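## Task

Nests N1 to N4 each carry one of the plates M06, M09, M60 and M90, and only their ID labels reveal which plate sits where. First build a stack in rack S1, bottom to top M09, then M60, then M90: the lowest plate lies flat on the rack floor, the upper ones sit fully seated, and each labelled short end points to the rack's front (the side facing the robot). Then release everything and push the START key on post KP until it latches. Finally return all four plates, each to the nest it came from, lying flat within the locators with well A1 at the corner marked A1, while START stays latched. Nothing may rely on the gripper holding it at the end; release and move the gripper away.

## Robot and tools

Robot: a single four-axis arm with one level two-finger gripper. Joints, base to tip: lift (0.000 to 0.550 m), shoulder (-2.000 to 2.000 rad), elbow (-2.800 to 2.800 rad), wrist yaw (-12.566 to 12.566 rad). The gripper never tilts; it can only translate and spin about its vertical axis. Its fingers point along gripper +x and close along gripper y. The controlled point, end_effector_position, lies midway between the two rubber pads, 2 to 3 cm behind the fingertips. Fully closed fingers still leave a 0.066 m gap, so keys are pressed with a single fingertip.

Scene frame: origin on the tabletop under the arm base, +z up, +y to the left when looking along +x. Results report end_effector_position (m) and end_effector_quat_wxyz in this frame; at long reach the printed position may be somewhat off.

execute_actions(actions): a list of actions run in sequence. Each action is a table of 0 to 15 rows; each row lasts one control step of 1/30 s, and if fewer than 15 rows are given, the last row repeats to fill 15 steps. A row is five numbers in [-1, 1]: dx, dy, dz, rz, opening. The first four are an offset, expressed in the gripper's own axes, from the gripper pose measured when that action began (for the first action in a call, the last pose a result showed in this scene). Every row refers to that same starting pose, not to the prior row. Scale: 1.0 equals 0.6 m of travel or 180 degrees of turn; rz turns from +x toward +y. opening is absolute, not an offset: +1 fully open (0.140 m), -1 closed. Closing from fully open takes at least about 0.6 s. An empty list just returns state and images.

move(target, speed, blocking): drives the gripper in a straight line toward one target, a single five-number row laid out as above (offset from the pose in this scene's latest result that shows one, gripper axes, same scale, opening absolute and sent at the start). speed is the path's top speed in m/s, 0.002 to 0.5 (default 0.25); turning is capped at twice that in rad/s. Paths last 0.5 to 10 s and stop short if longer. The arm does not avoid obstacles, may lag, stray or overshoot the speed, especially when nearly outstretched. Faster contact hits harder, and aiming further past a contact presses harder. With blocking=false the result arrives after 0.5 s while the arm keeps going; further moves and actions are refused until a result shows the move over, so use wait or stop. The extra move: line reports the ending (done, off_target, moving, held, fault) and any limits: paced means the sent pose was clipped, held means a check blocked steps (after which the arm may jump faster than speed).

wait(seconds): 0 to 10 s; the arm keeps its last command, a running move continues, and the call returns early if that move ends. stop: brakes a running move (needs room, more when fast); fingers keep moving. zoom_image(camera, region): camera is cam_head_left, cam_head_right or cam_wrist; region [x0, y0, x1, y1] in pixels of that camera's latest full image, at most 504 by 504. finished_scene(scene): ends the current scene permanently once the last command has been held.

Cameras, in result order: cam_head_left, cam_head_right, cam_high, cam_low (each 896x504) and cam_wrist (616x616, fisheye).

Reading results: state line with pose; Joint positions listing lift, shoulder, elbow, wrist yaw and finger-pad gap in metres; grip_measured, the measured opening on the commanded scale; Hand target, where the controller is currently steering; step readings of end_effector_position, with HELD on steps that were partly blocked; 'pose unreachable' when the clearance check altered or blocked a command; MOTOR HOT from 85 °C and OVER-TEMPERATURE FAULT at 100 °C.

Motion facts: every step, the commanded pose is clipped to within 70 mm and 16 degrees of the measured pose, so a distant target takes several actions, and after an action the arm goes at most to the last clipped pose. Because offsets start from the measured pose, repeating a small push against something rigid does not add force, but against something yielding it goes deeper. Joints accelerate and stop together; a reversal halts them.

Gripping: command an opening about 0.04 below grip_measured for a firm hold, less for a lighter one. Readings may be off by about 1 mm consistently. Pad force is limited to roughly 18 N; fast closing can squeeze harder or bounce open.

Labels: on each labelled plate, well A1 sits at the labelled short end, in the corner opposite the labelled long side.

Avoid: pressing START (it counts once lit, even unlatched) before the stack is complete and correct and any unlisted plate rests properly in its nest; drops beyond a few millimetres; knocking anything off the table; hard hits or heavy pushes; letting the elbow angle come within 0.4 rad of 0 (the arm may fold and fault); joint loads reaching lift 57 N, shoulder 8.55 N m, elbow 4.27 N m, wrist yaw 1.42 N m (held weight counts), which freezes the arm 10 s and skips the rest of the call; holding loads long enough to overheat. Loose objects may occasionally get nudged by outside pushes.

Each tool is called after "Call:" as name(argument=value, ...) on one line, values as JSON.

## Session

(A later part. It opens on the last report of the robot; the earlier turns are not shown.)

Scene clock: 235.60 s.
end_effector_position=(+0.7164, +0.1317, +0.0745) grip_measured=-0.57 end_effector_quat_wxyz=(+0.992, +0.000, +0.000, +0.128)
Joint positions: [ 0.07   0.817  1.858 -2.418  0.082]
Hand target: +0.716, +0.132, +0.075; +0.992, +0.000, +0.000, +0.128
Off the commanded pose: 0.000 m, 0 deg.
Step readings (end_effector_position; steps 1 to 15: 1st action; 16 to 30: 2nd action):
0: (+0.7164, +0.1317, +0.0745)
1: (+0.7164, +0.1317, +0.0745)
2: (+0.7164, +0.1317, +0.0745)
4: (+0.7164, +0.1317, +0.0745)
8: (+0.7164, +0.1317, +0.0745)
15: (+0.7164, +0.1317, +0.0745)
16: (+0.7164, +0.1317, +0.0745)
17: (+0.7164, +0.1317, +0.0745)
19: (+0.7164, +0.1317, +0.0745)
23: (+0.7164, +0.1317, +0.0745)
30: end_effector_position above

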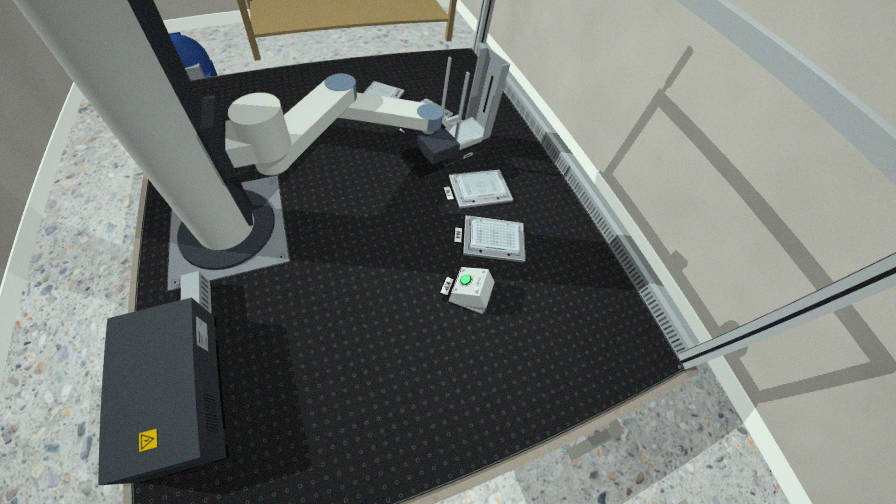

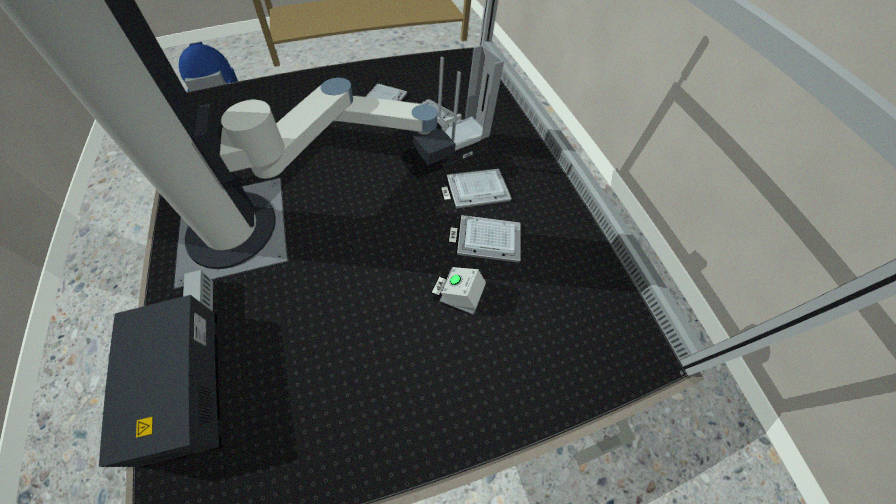

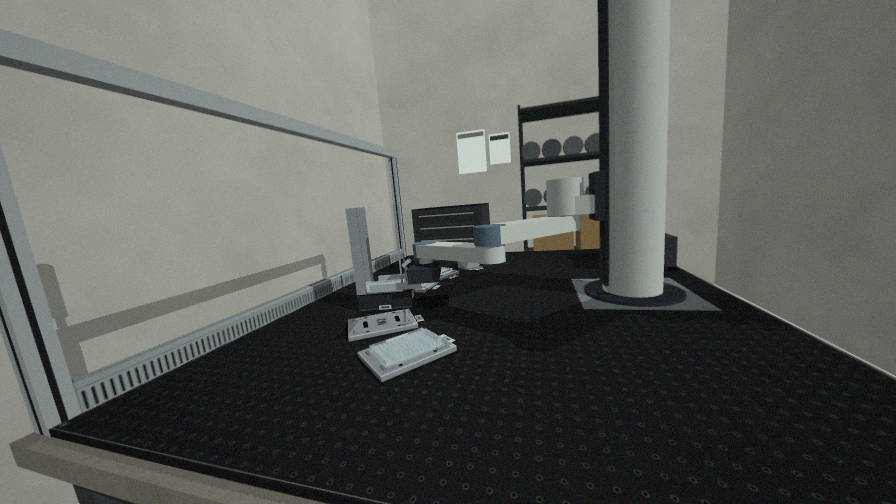

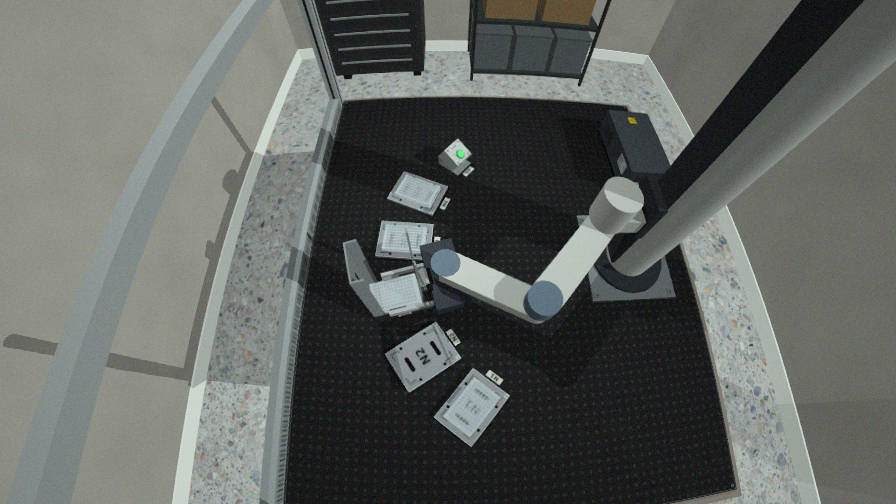

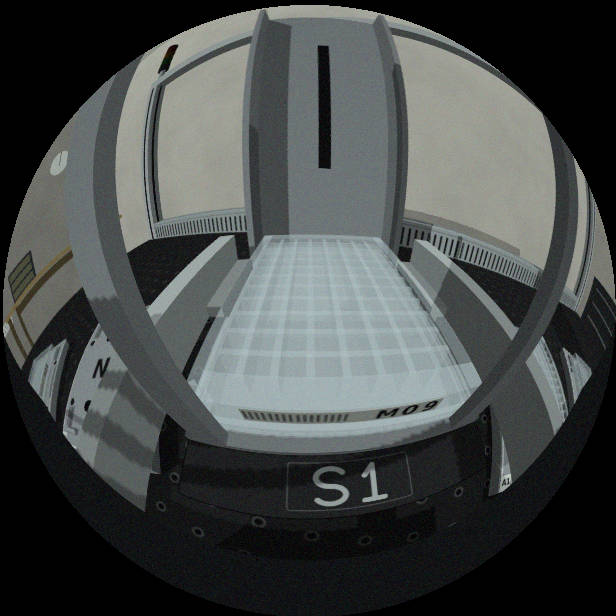

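Lift to z=.35.

Call:
move(target=[0,0,0.459,0,-0.61], speed=0.15)

Scene clock: 237.97 s.
end_effector_position=(+0.7164, +0.1317, +0.3499) grip_measured=-0.57 end_effector_quat_wxyz=(+0.992, +0.000, +0.000, +0.128)
Joint positions: [ 0.345  0.817  1.858 -2.418  0.082]
Hand target: +0.716, +0.132, +0.350; +0.992, +0.000, +0.000, +0.128
Off the commanded pose: 0.000 m, 0 deg.
move: done

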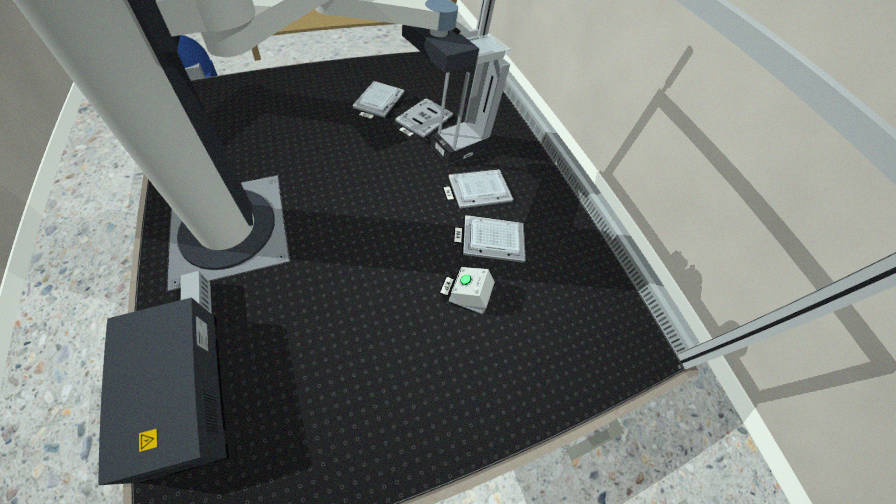

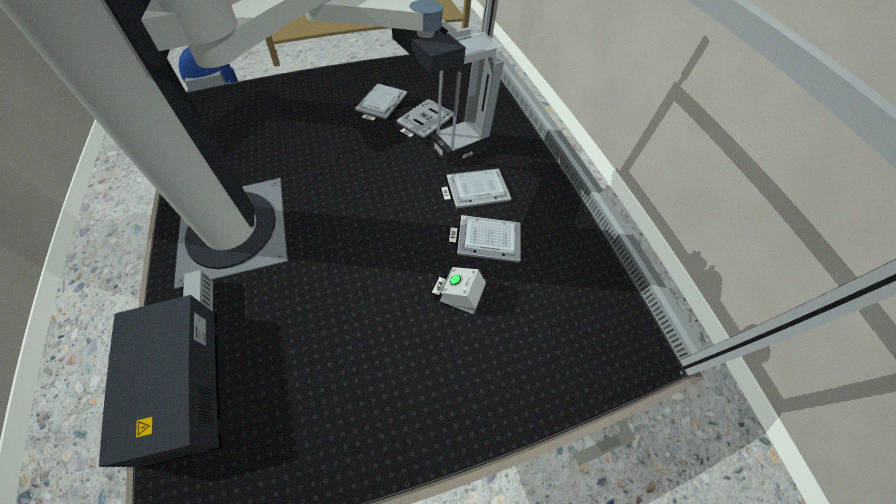

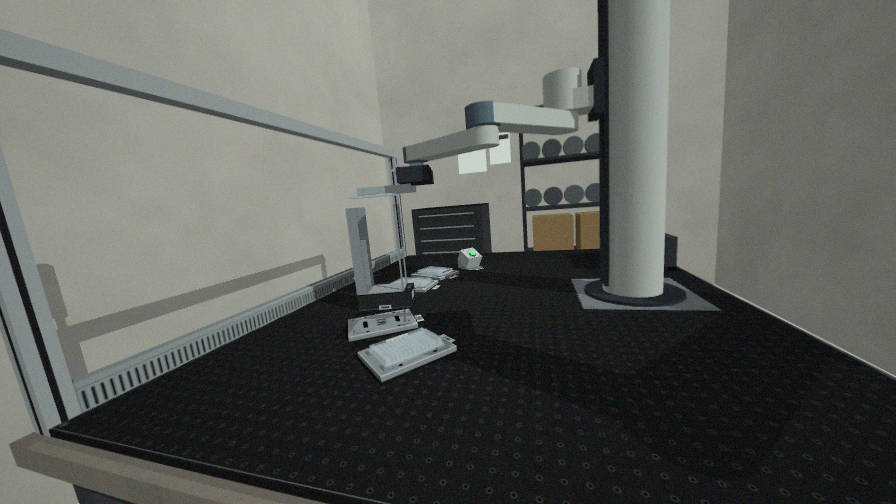

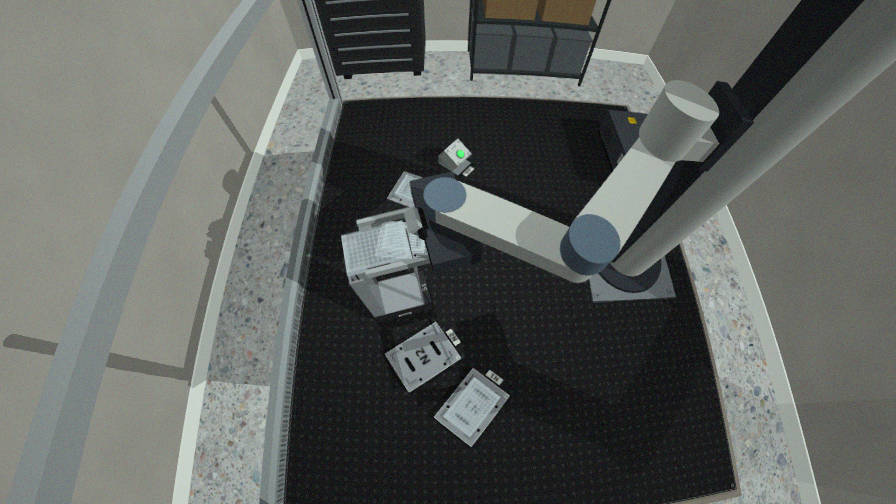

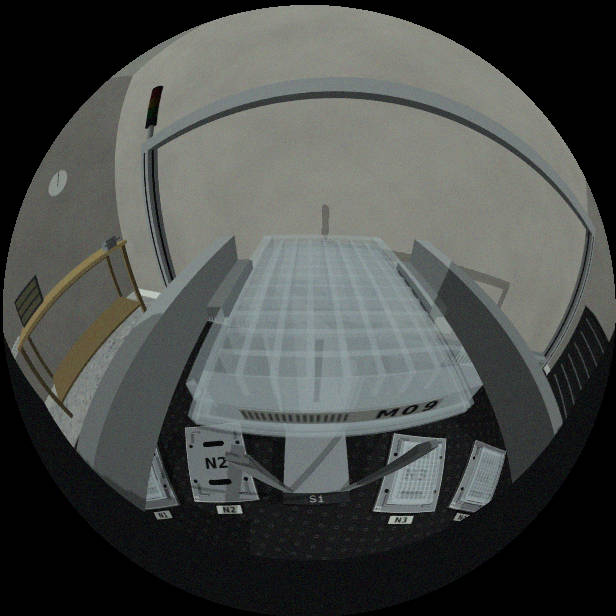

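Call:
move(target=[-0.049,0.2885,0,0.1034,-0.61], speed=0.25)

Scene clock: 239.67 s.
end_effector_position=(+0.6438, +0.2919, +0.3499) grip_measured=-0.57 end_effector_quat_wxyz=(+0.958, +0.000, +0.000, +0.287)
Joint positions: [ 0.345  1.146  1.827 -2.39   0.082]
Hand target: +0.644, +0.292, +0.350; +0.958, +0.000, +0.000, +0.287
Off the commanded pose: 0.000 m, 0 deg.
move: done

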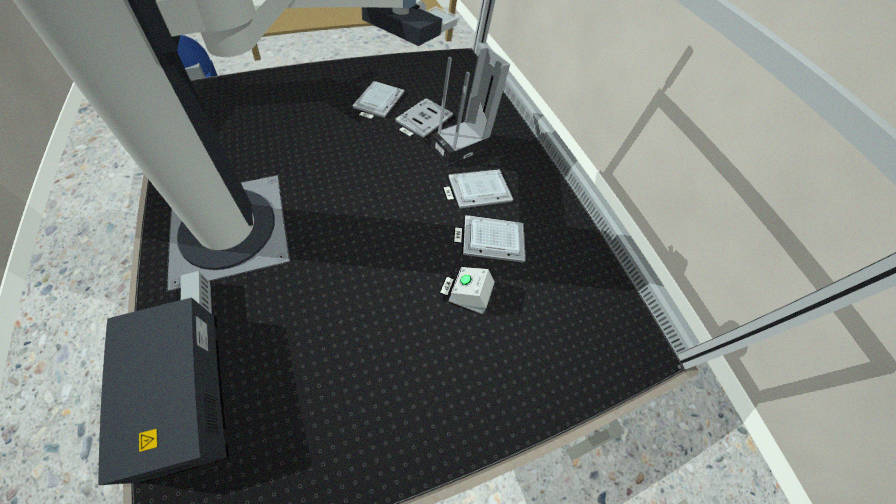

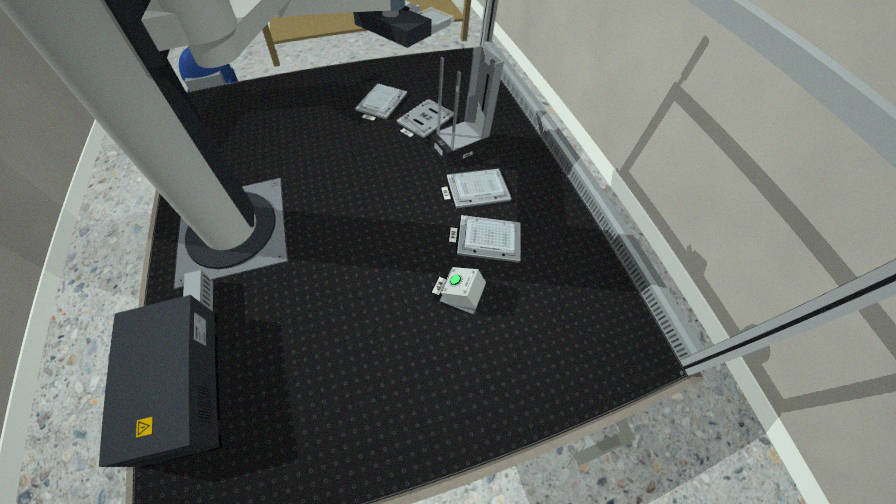

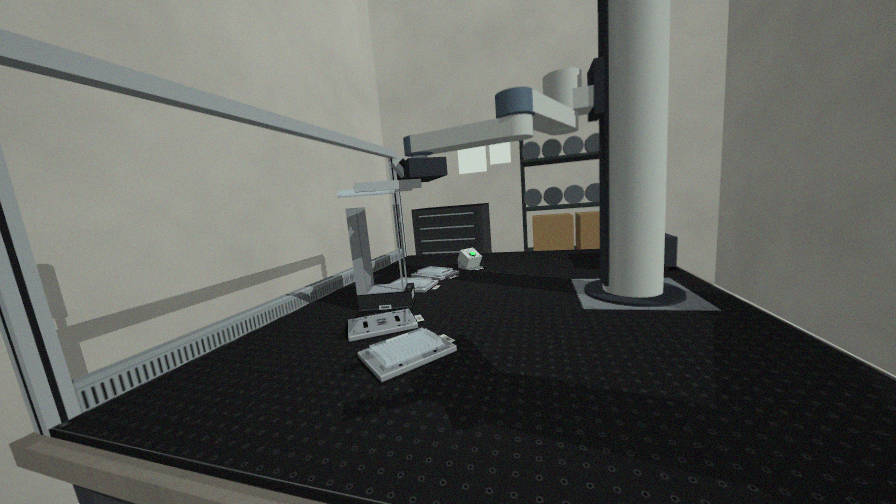

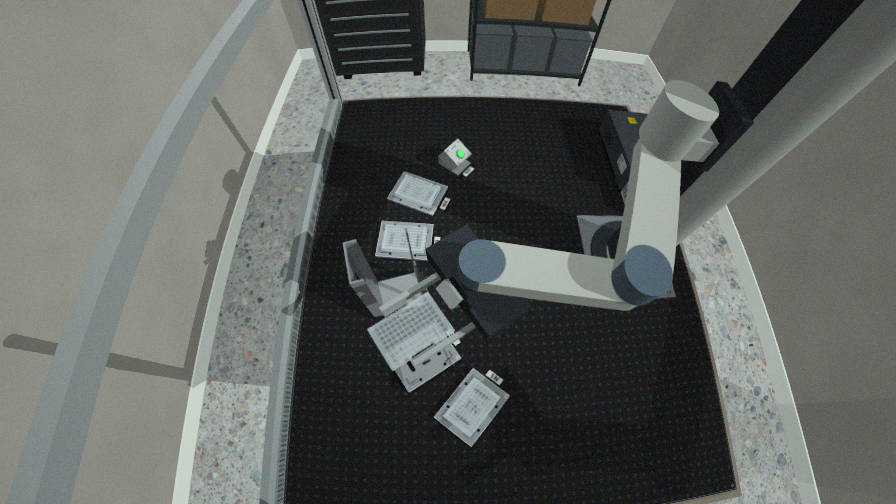

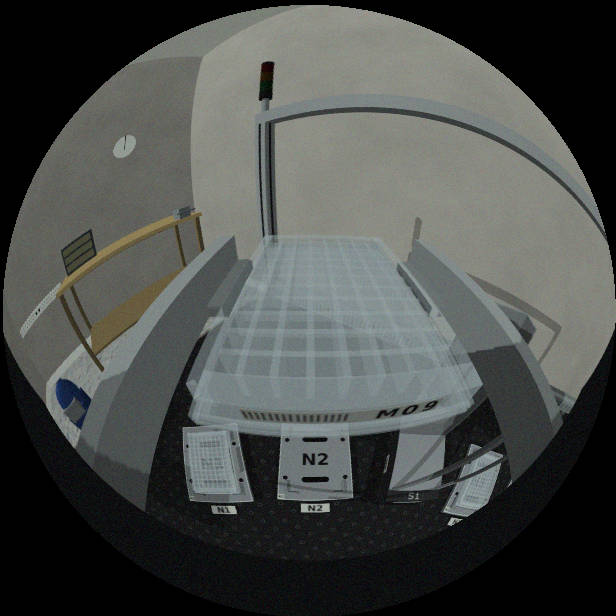

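Call:
move(target=[0,-0.0005,-0.4915,0,-0.61], speed=0.25)

Scene clock: 241.60 s.
end_effector_position=(+0.6440, +0.2917, +0.0550) grip_measured=-0.57 end_effector_quat_wxyz=(+0.958, +0.000, +0.000, +0.287)
Joint positions: [ 0.05   1.146  1.827 -2.39   0.082]
Hand target: +0.644, +0.292, +0.055; +0.958, +0.000, +0.000, +0.287
Off the commanded pose: 0.000 m, 0 deg.
move: done

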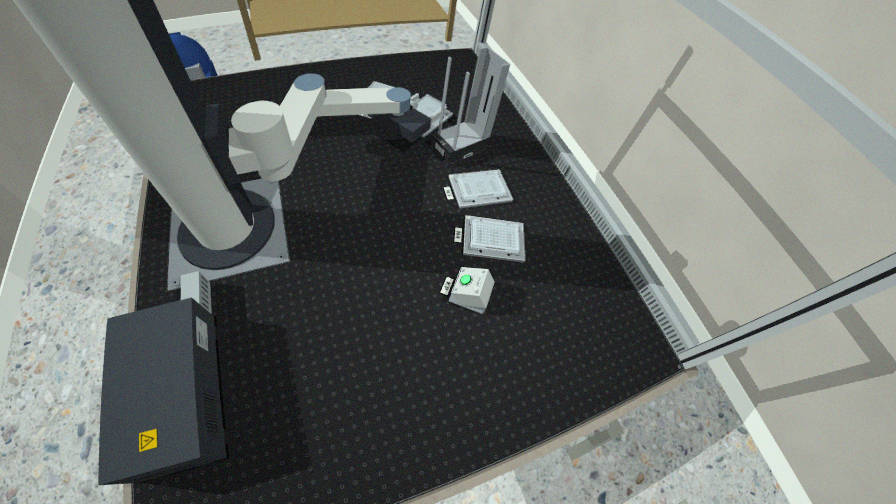

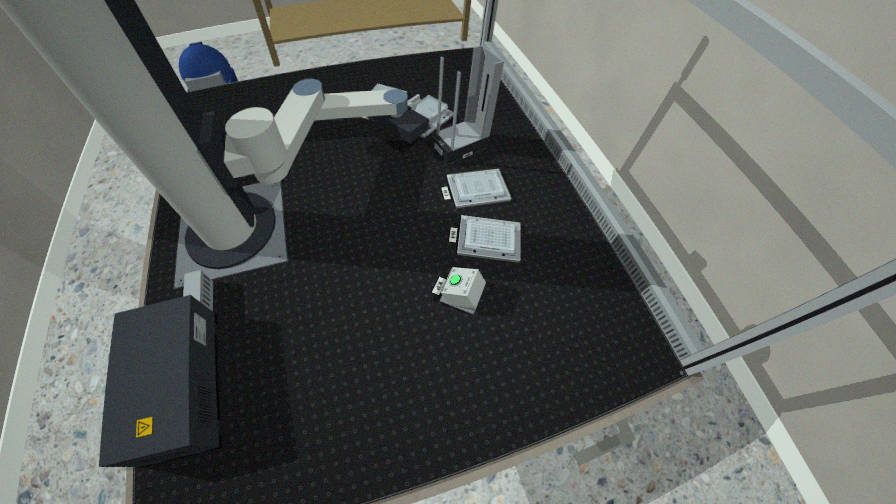

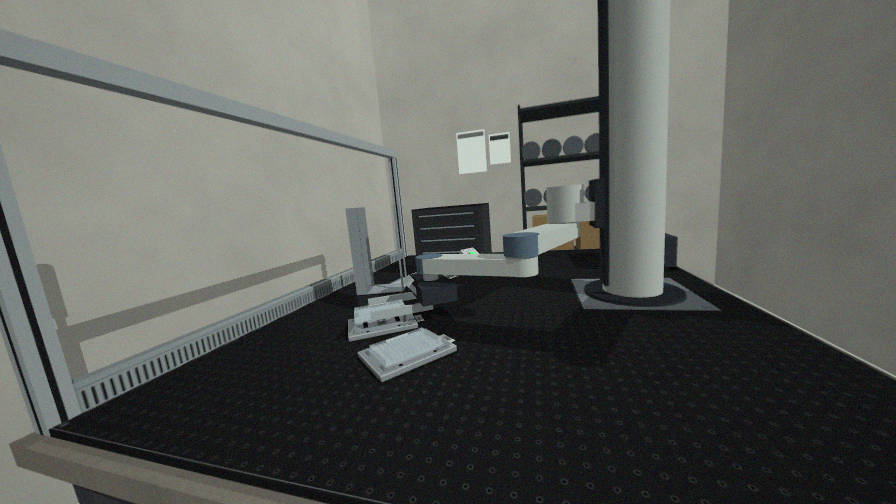

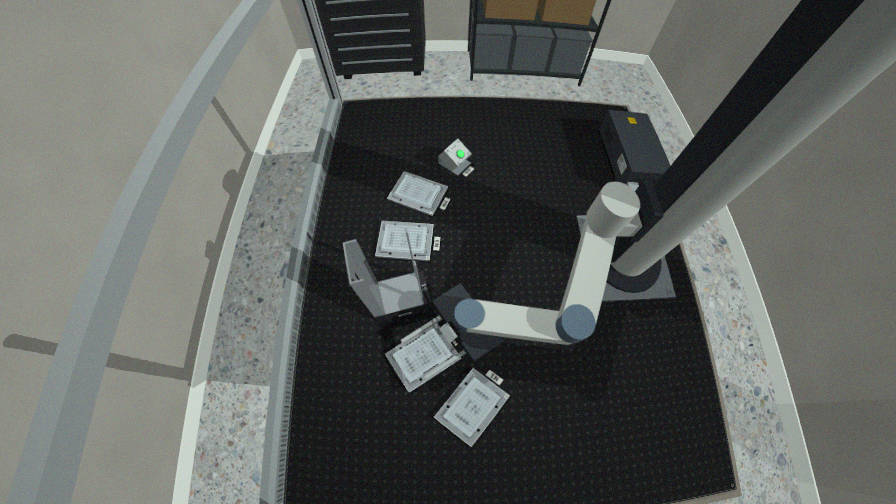

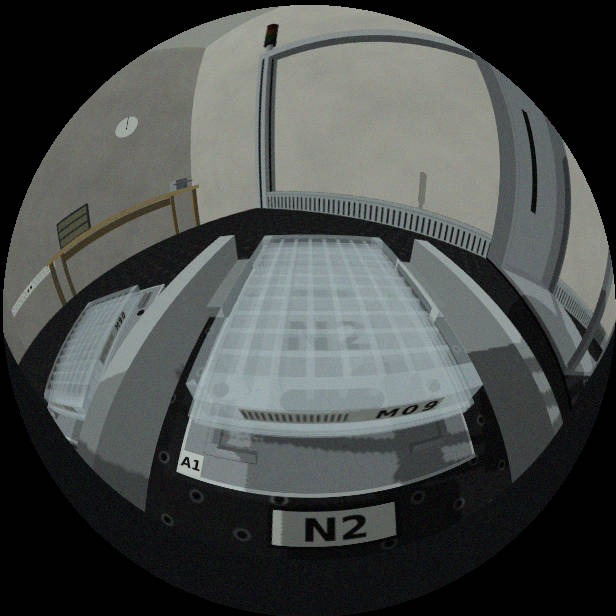

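Call:
move(target=[0,0,-0.0335,0,-0.61], speed=0.025)

Scene clock: 242.83 s.
end_effector_position=(+0.6440, +0.2915, +0.0348) grip_measured=-0.57 end_effector_quat_wxyz=(+0.958, +0.000, +0.000, +0.287)
Joint positions: [ 0.03   1.146  1.826 -2.39   0.082]
Hand target: +0.644, +0.292, +0.035; +0.958, +0.000, +0.000, +0.287
Off the commanded pose: 0.000 m, 0 deg.
move: done

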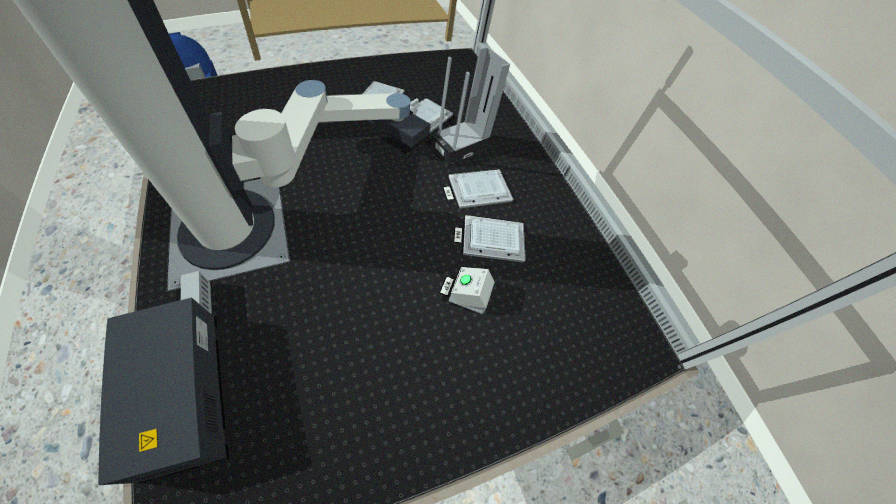

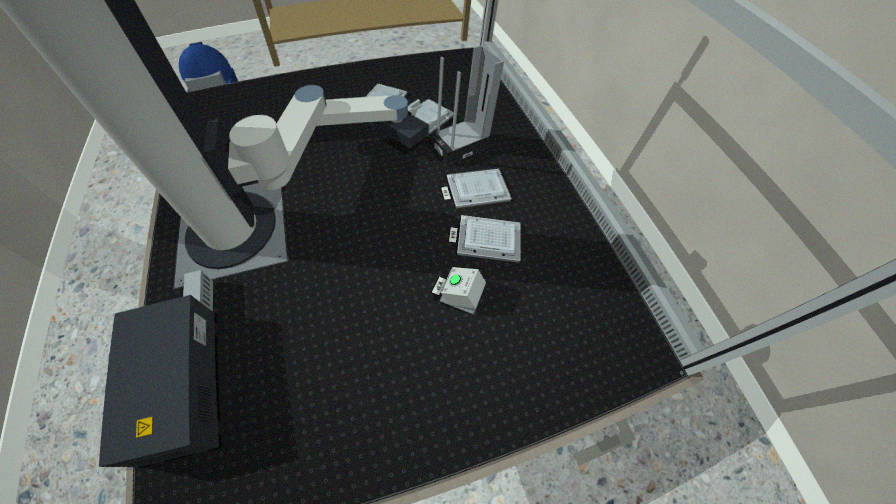

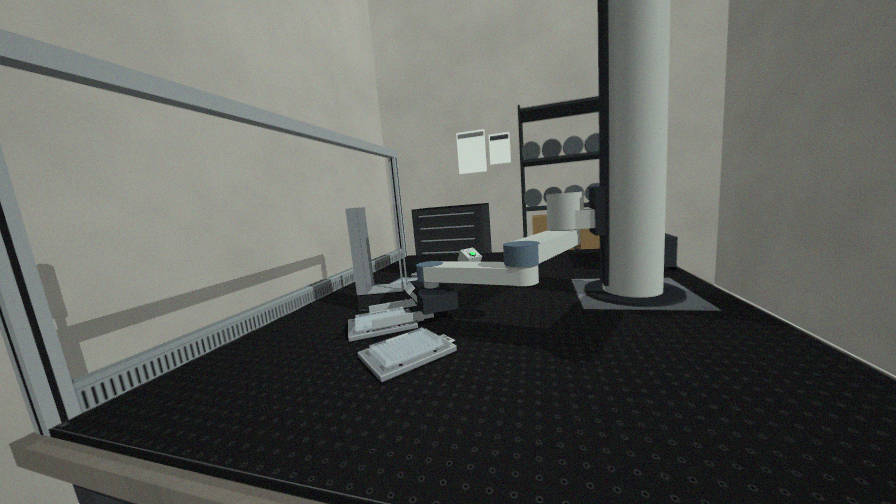

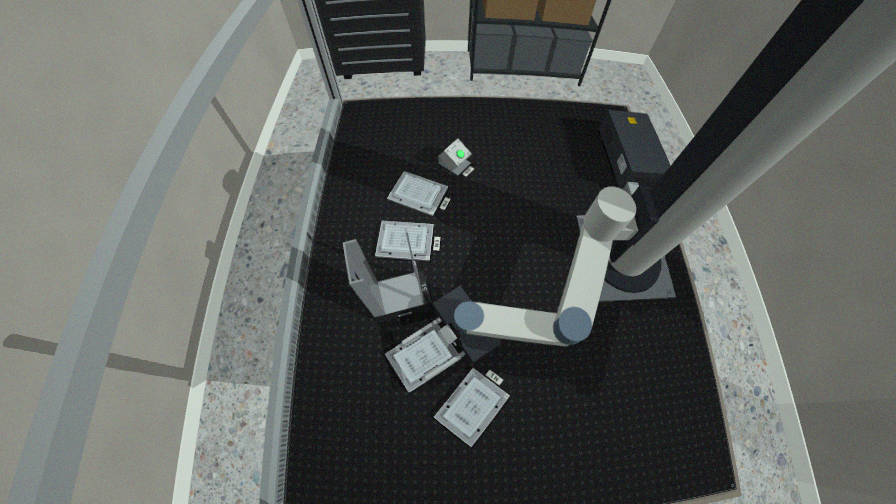

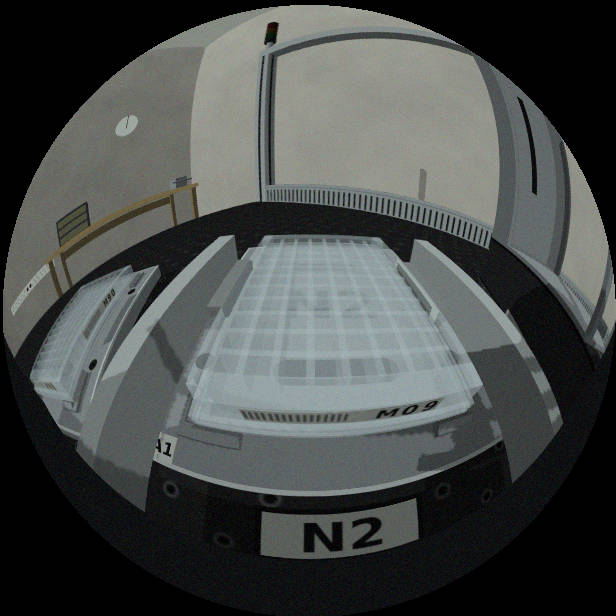

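Call:
execute_actions(actions=[[[0,0,-0.001,0,-0.61],[0,0,-0.0015,0,-0.61],[0,0,-0.002,0,-0.61],[0,0,-0.0022,0,-0.61]],[[0,0,0,0,-0.58],[0,0,0,0,-0.55],[0,0,0,0,-0.52],[0,0,0,0,-0.48],[0,0,0,0,-0.44],[0,0,0,0,-0.4],[0,0,0,0,-0.32],[0,0,0,0,-0.22],[0,0,0,0,-0.1],[0,0,0,0,0],[0,0,0,0,0.1],[0,0,0,0,0.2],[0,0,0,0,0.3]]])

Call:
move(target=[-0.06,0,0.1,0,0.3], speed=0.2)

Scene clock: 244.27 s.
end_effector_position=(+0.6440, +0.2915, +0.0337) grip_measured=+0.30 end_effector_quat_wxyz=(+0.958, +0.000, +0.000, +0.287)
Joint positions: [ 0.029  1.146  1.826 -2.39   0.114]
Hand target: +0.644, +0.291, +0.034; +0.958, +0.000, +0.000, +0.287
Off the commanded pose: 0.000 m, 0 deg.
Step readings (end_effector_position; steps 1 to 15: 1st action; 16 to 30: 2nd action):
0: (+0.6440, +0.2915, +0.0348)
1: (+0.6440, +0.2915, +0.0348)
2: (+0.6440, +0.2915, +0.0343)
4: (+0.6440, +0.2915, +0.0336)
8: (+0.6440, +0.2915, +0.0337)
15: (+0.6440, +0.2915, +0.0337)
16: (+0.6440, +0.2915, +0.0337)
17: (+0.6440, +0.2915, +0.0337)
19: (+0.6440, +0.2915, +0.0337)
23: (+0.6440, +0.2915, +0.0337)
30: end_effector_position above

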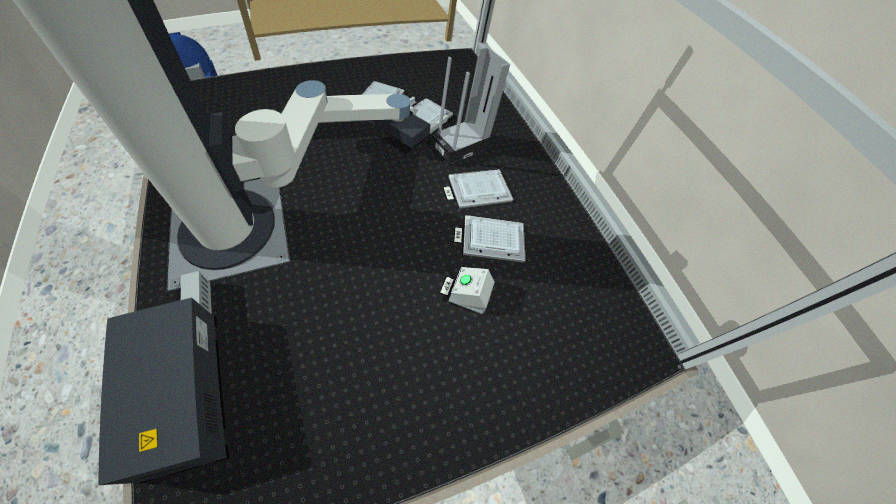

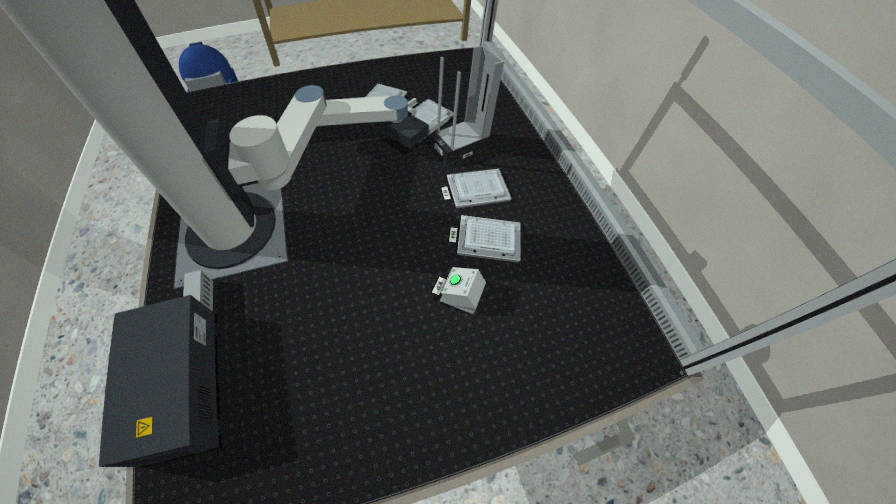

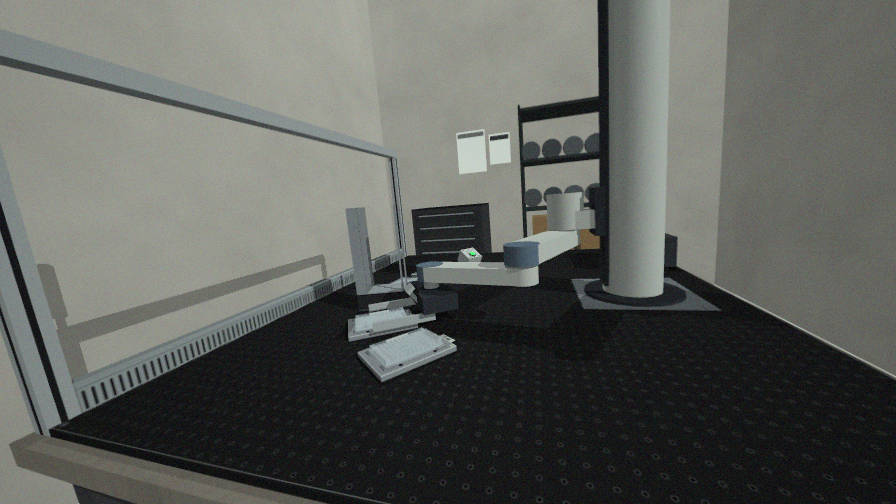

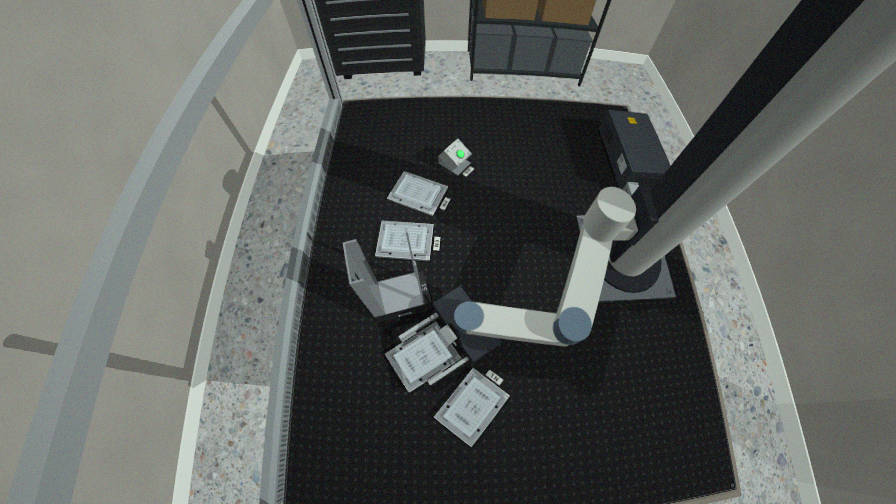

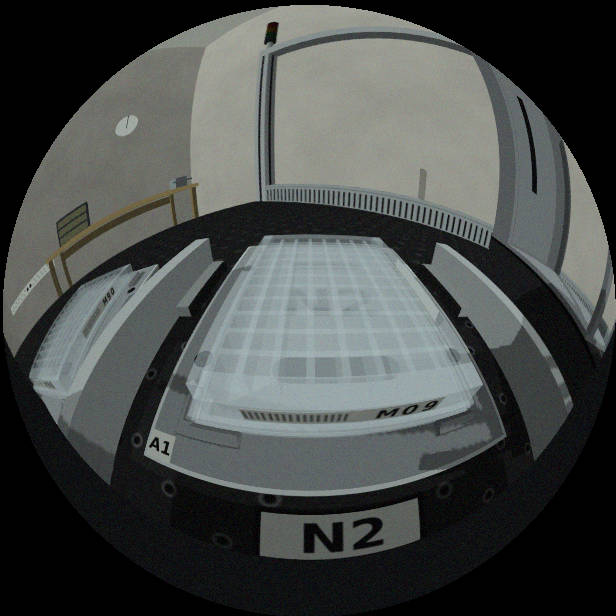

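Scene clock: 245.03 s.
end_effector_position=(+0.6140, +0.2716, +0.0938) grip_measured=+0.30 end_effector_quat_wxyz=(+0.958, +0.000, +0.000, +0.287)
Joint positions: [ 0.089  1.235  1.613 -2.266  0.114]
Hand target: +0.614, +0.272, +0.094; +0.958, +0.000, +0.000, +0.287
Off the commanded pose: 0.000 m, 0 deg.
move: done

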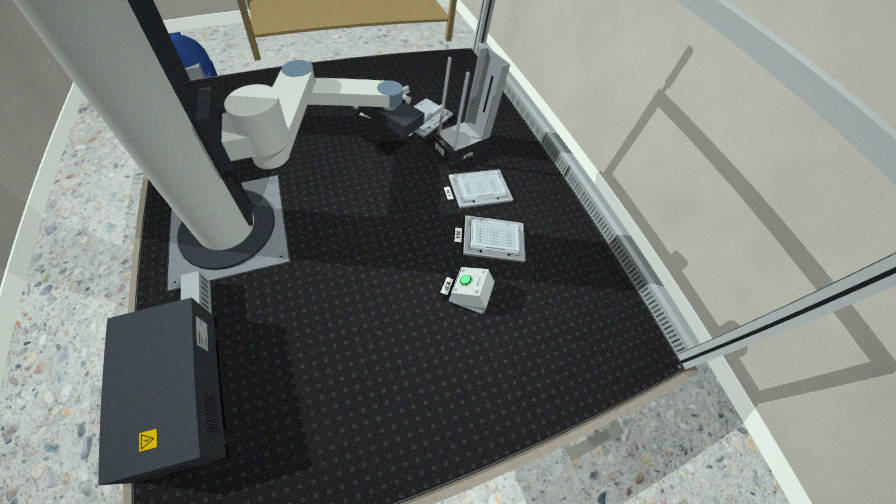

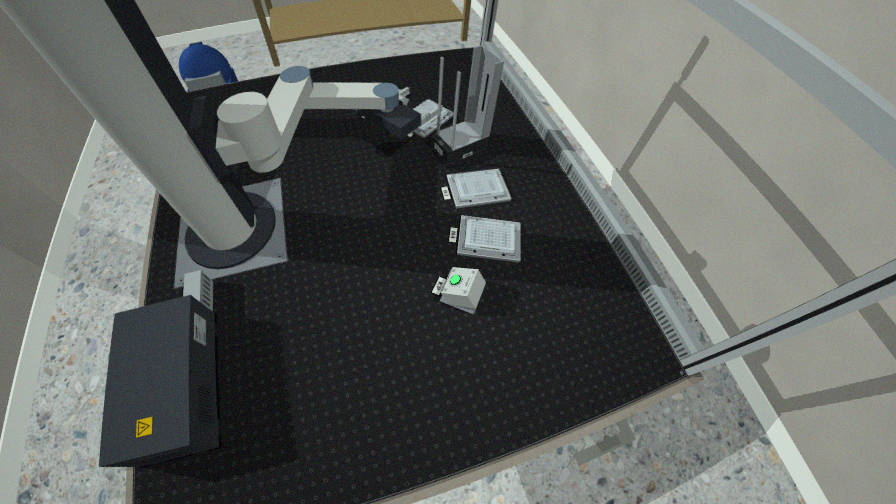

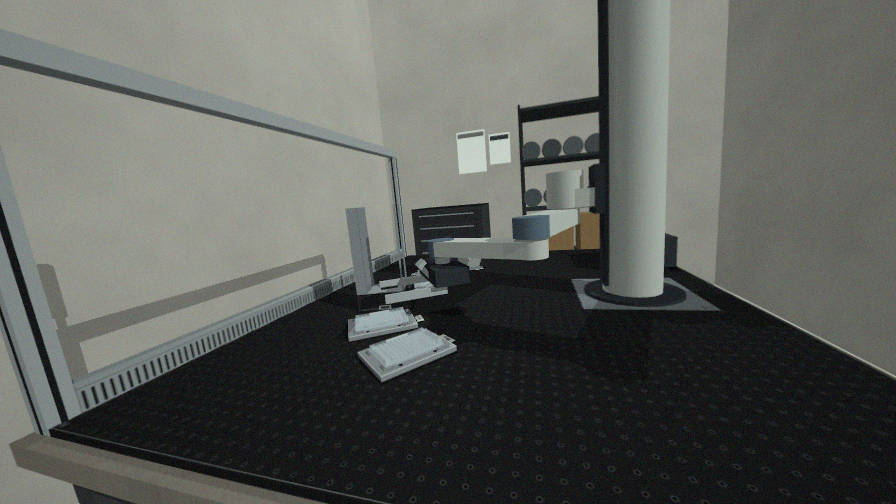

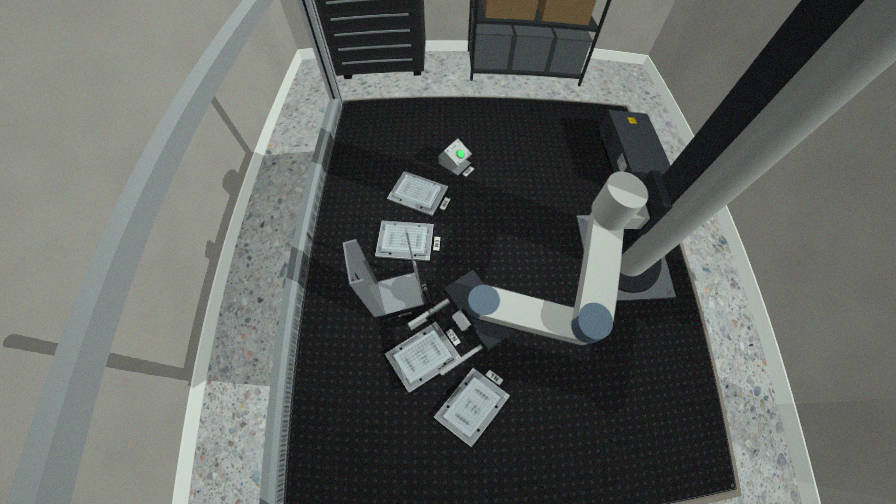

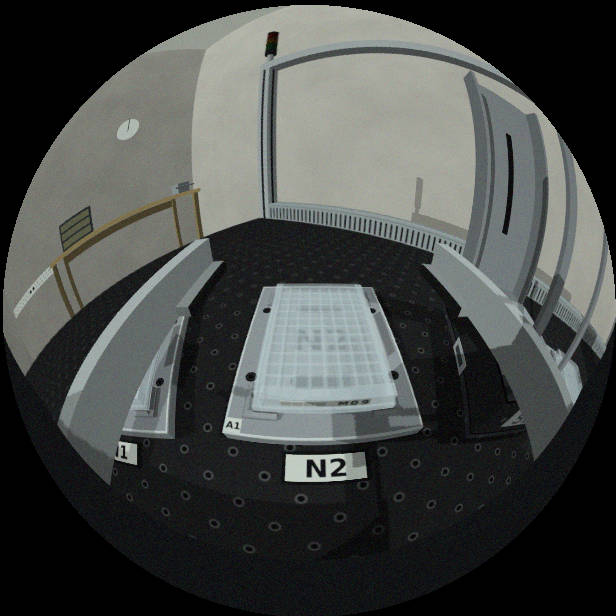

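Call:
zoom_image(camera="cam_wrist", region=[200,260,450,500])

Call:
zoom_image(camera="cam_low", region=[330,120,560,460])

Region (200, 260, 450, 500) of cam_wrist's 616x616 image, scaled by 2.016, with more detail than that image has; it fills the top 484 rows of this view, and the rest is white.

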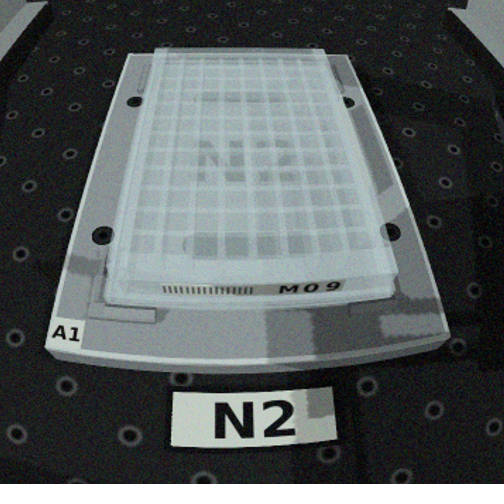

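Region (330, 120, 560, 460) of cam_low's 896x504 image, scaled by 1.482, with more detail than that image has; it fills the left 341 columns of this view, and the rest is white.

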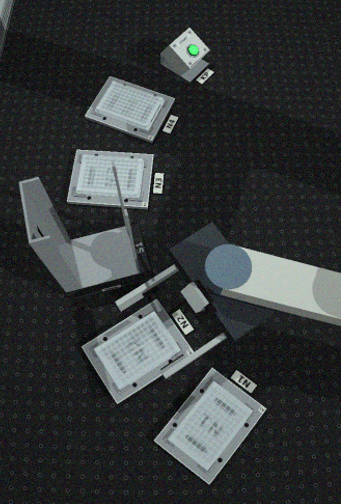

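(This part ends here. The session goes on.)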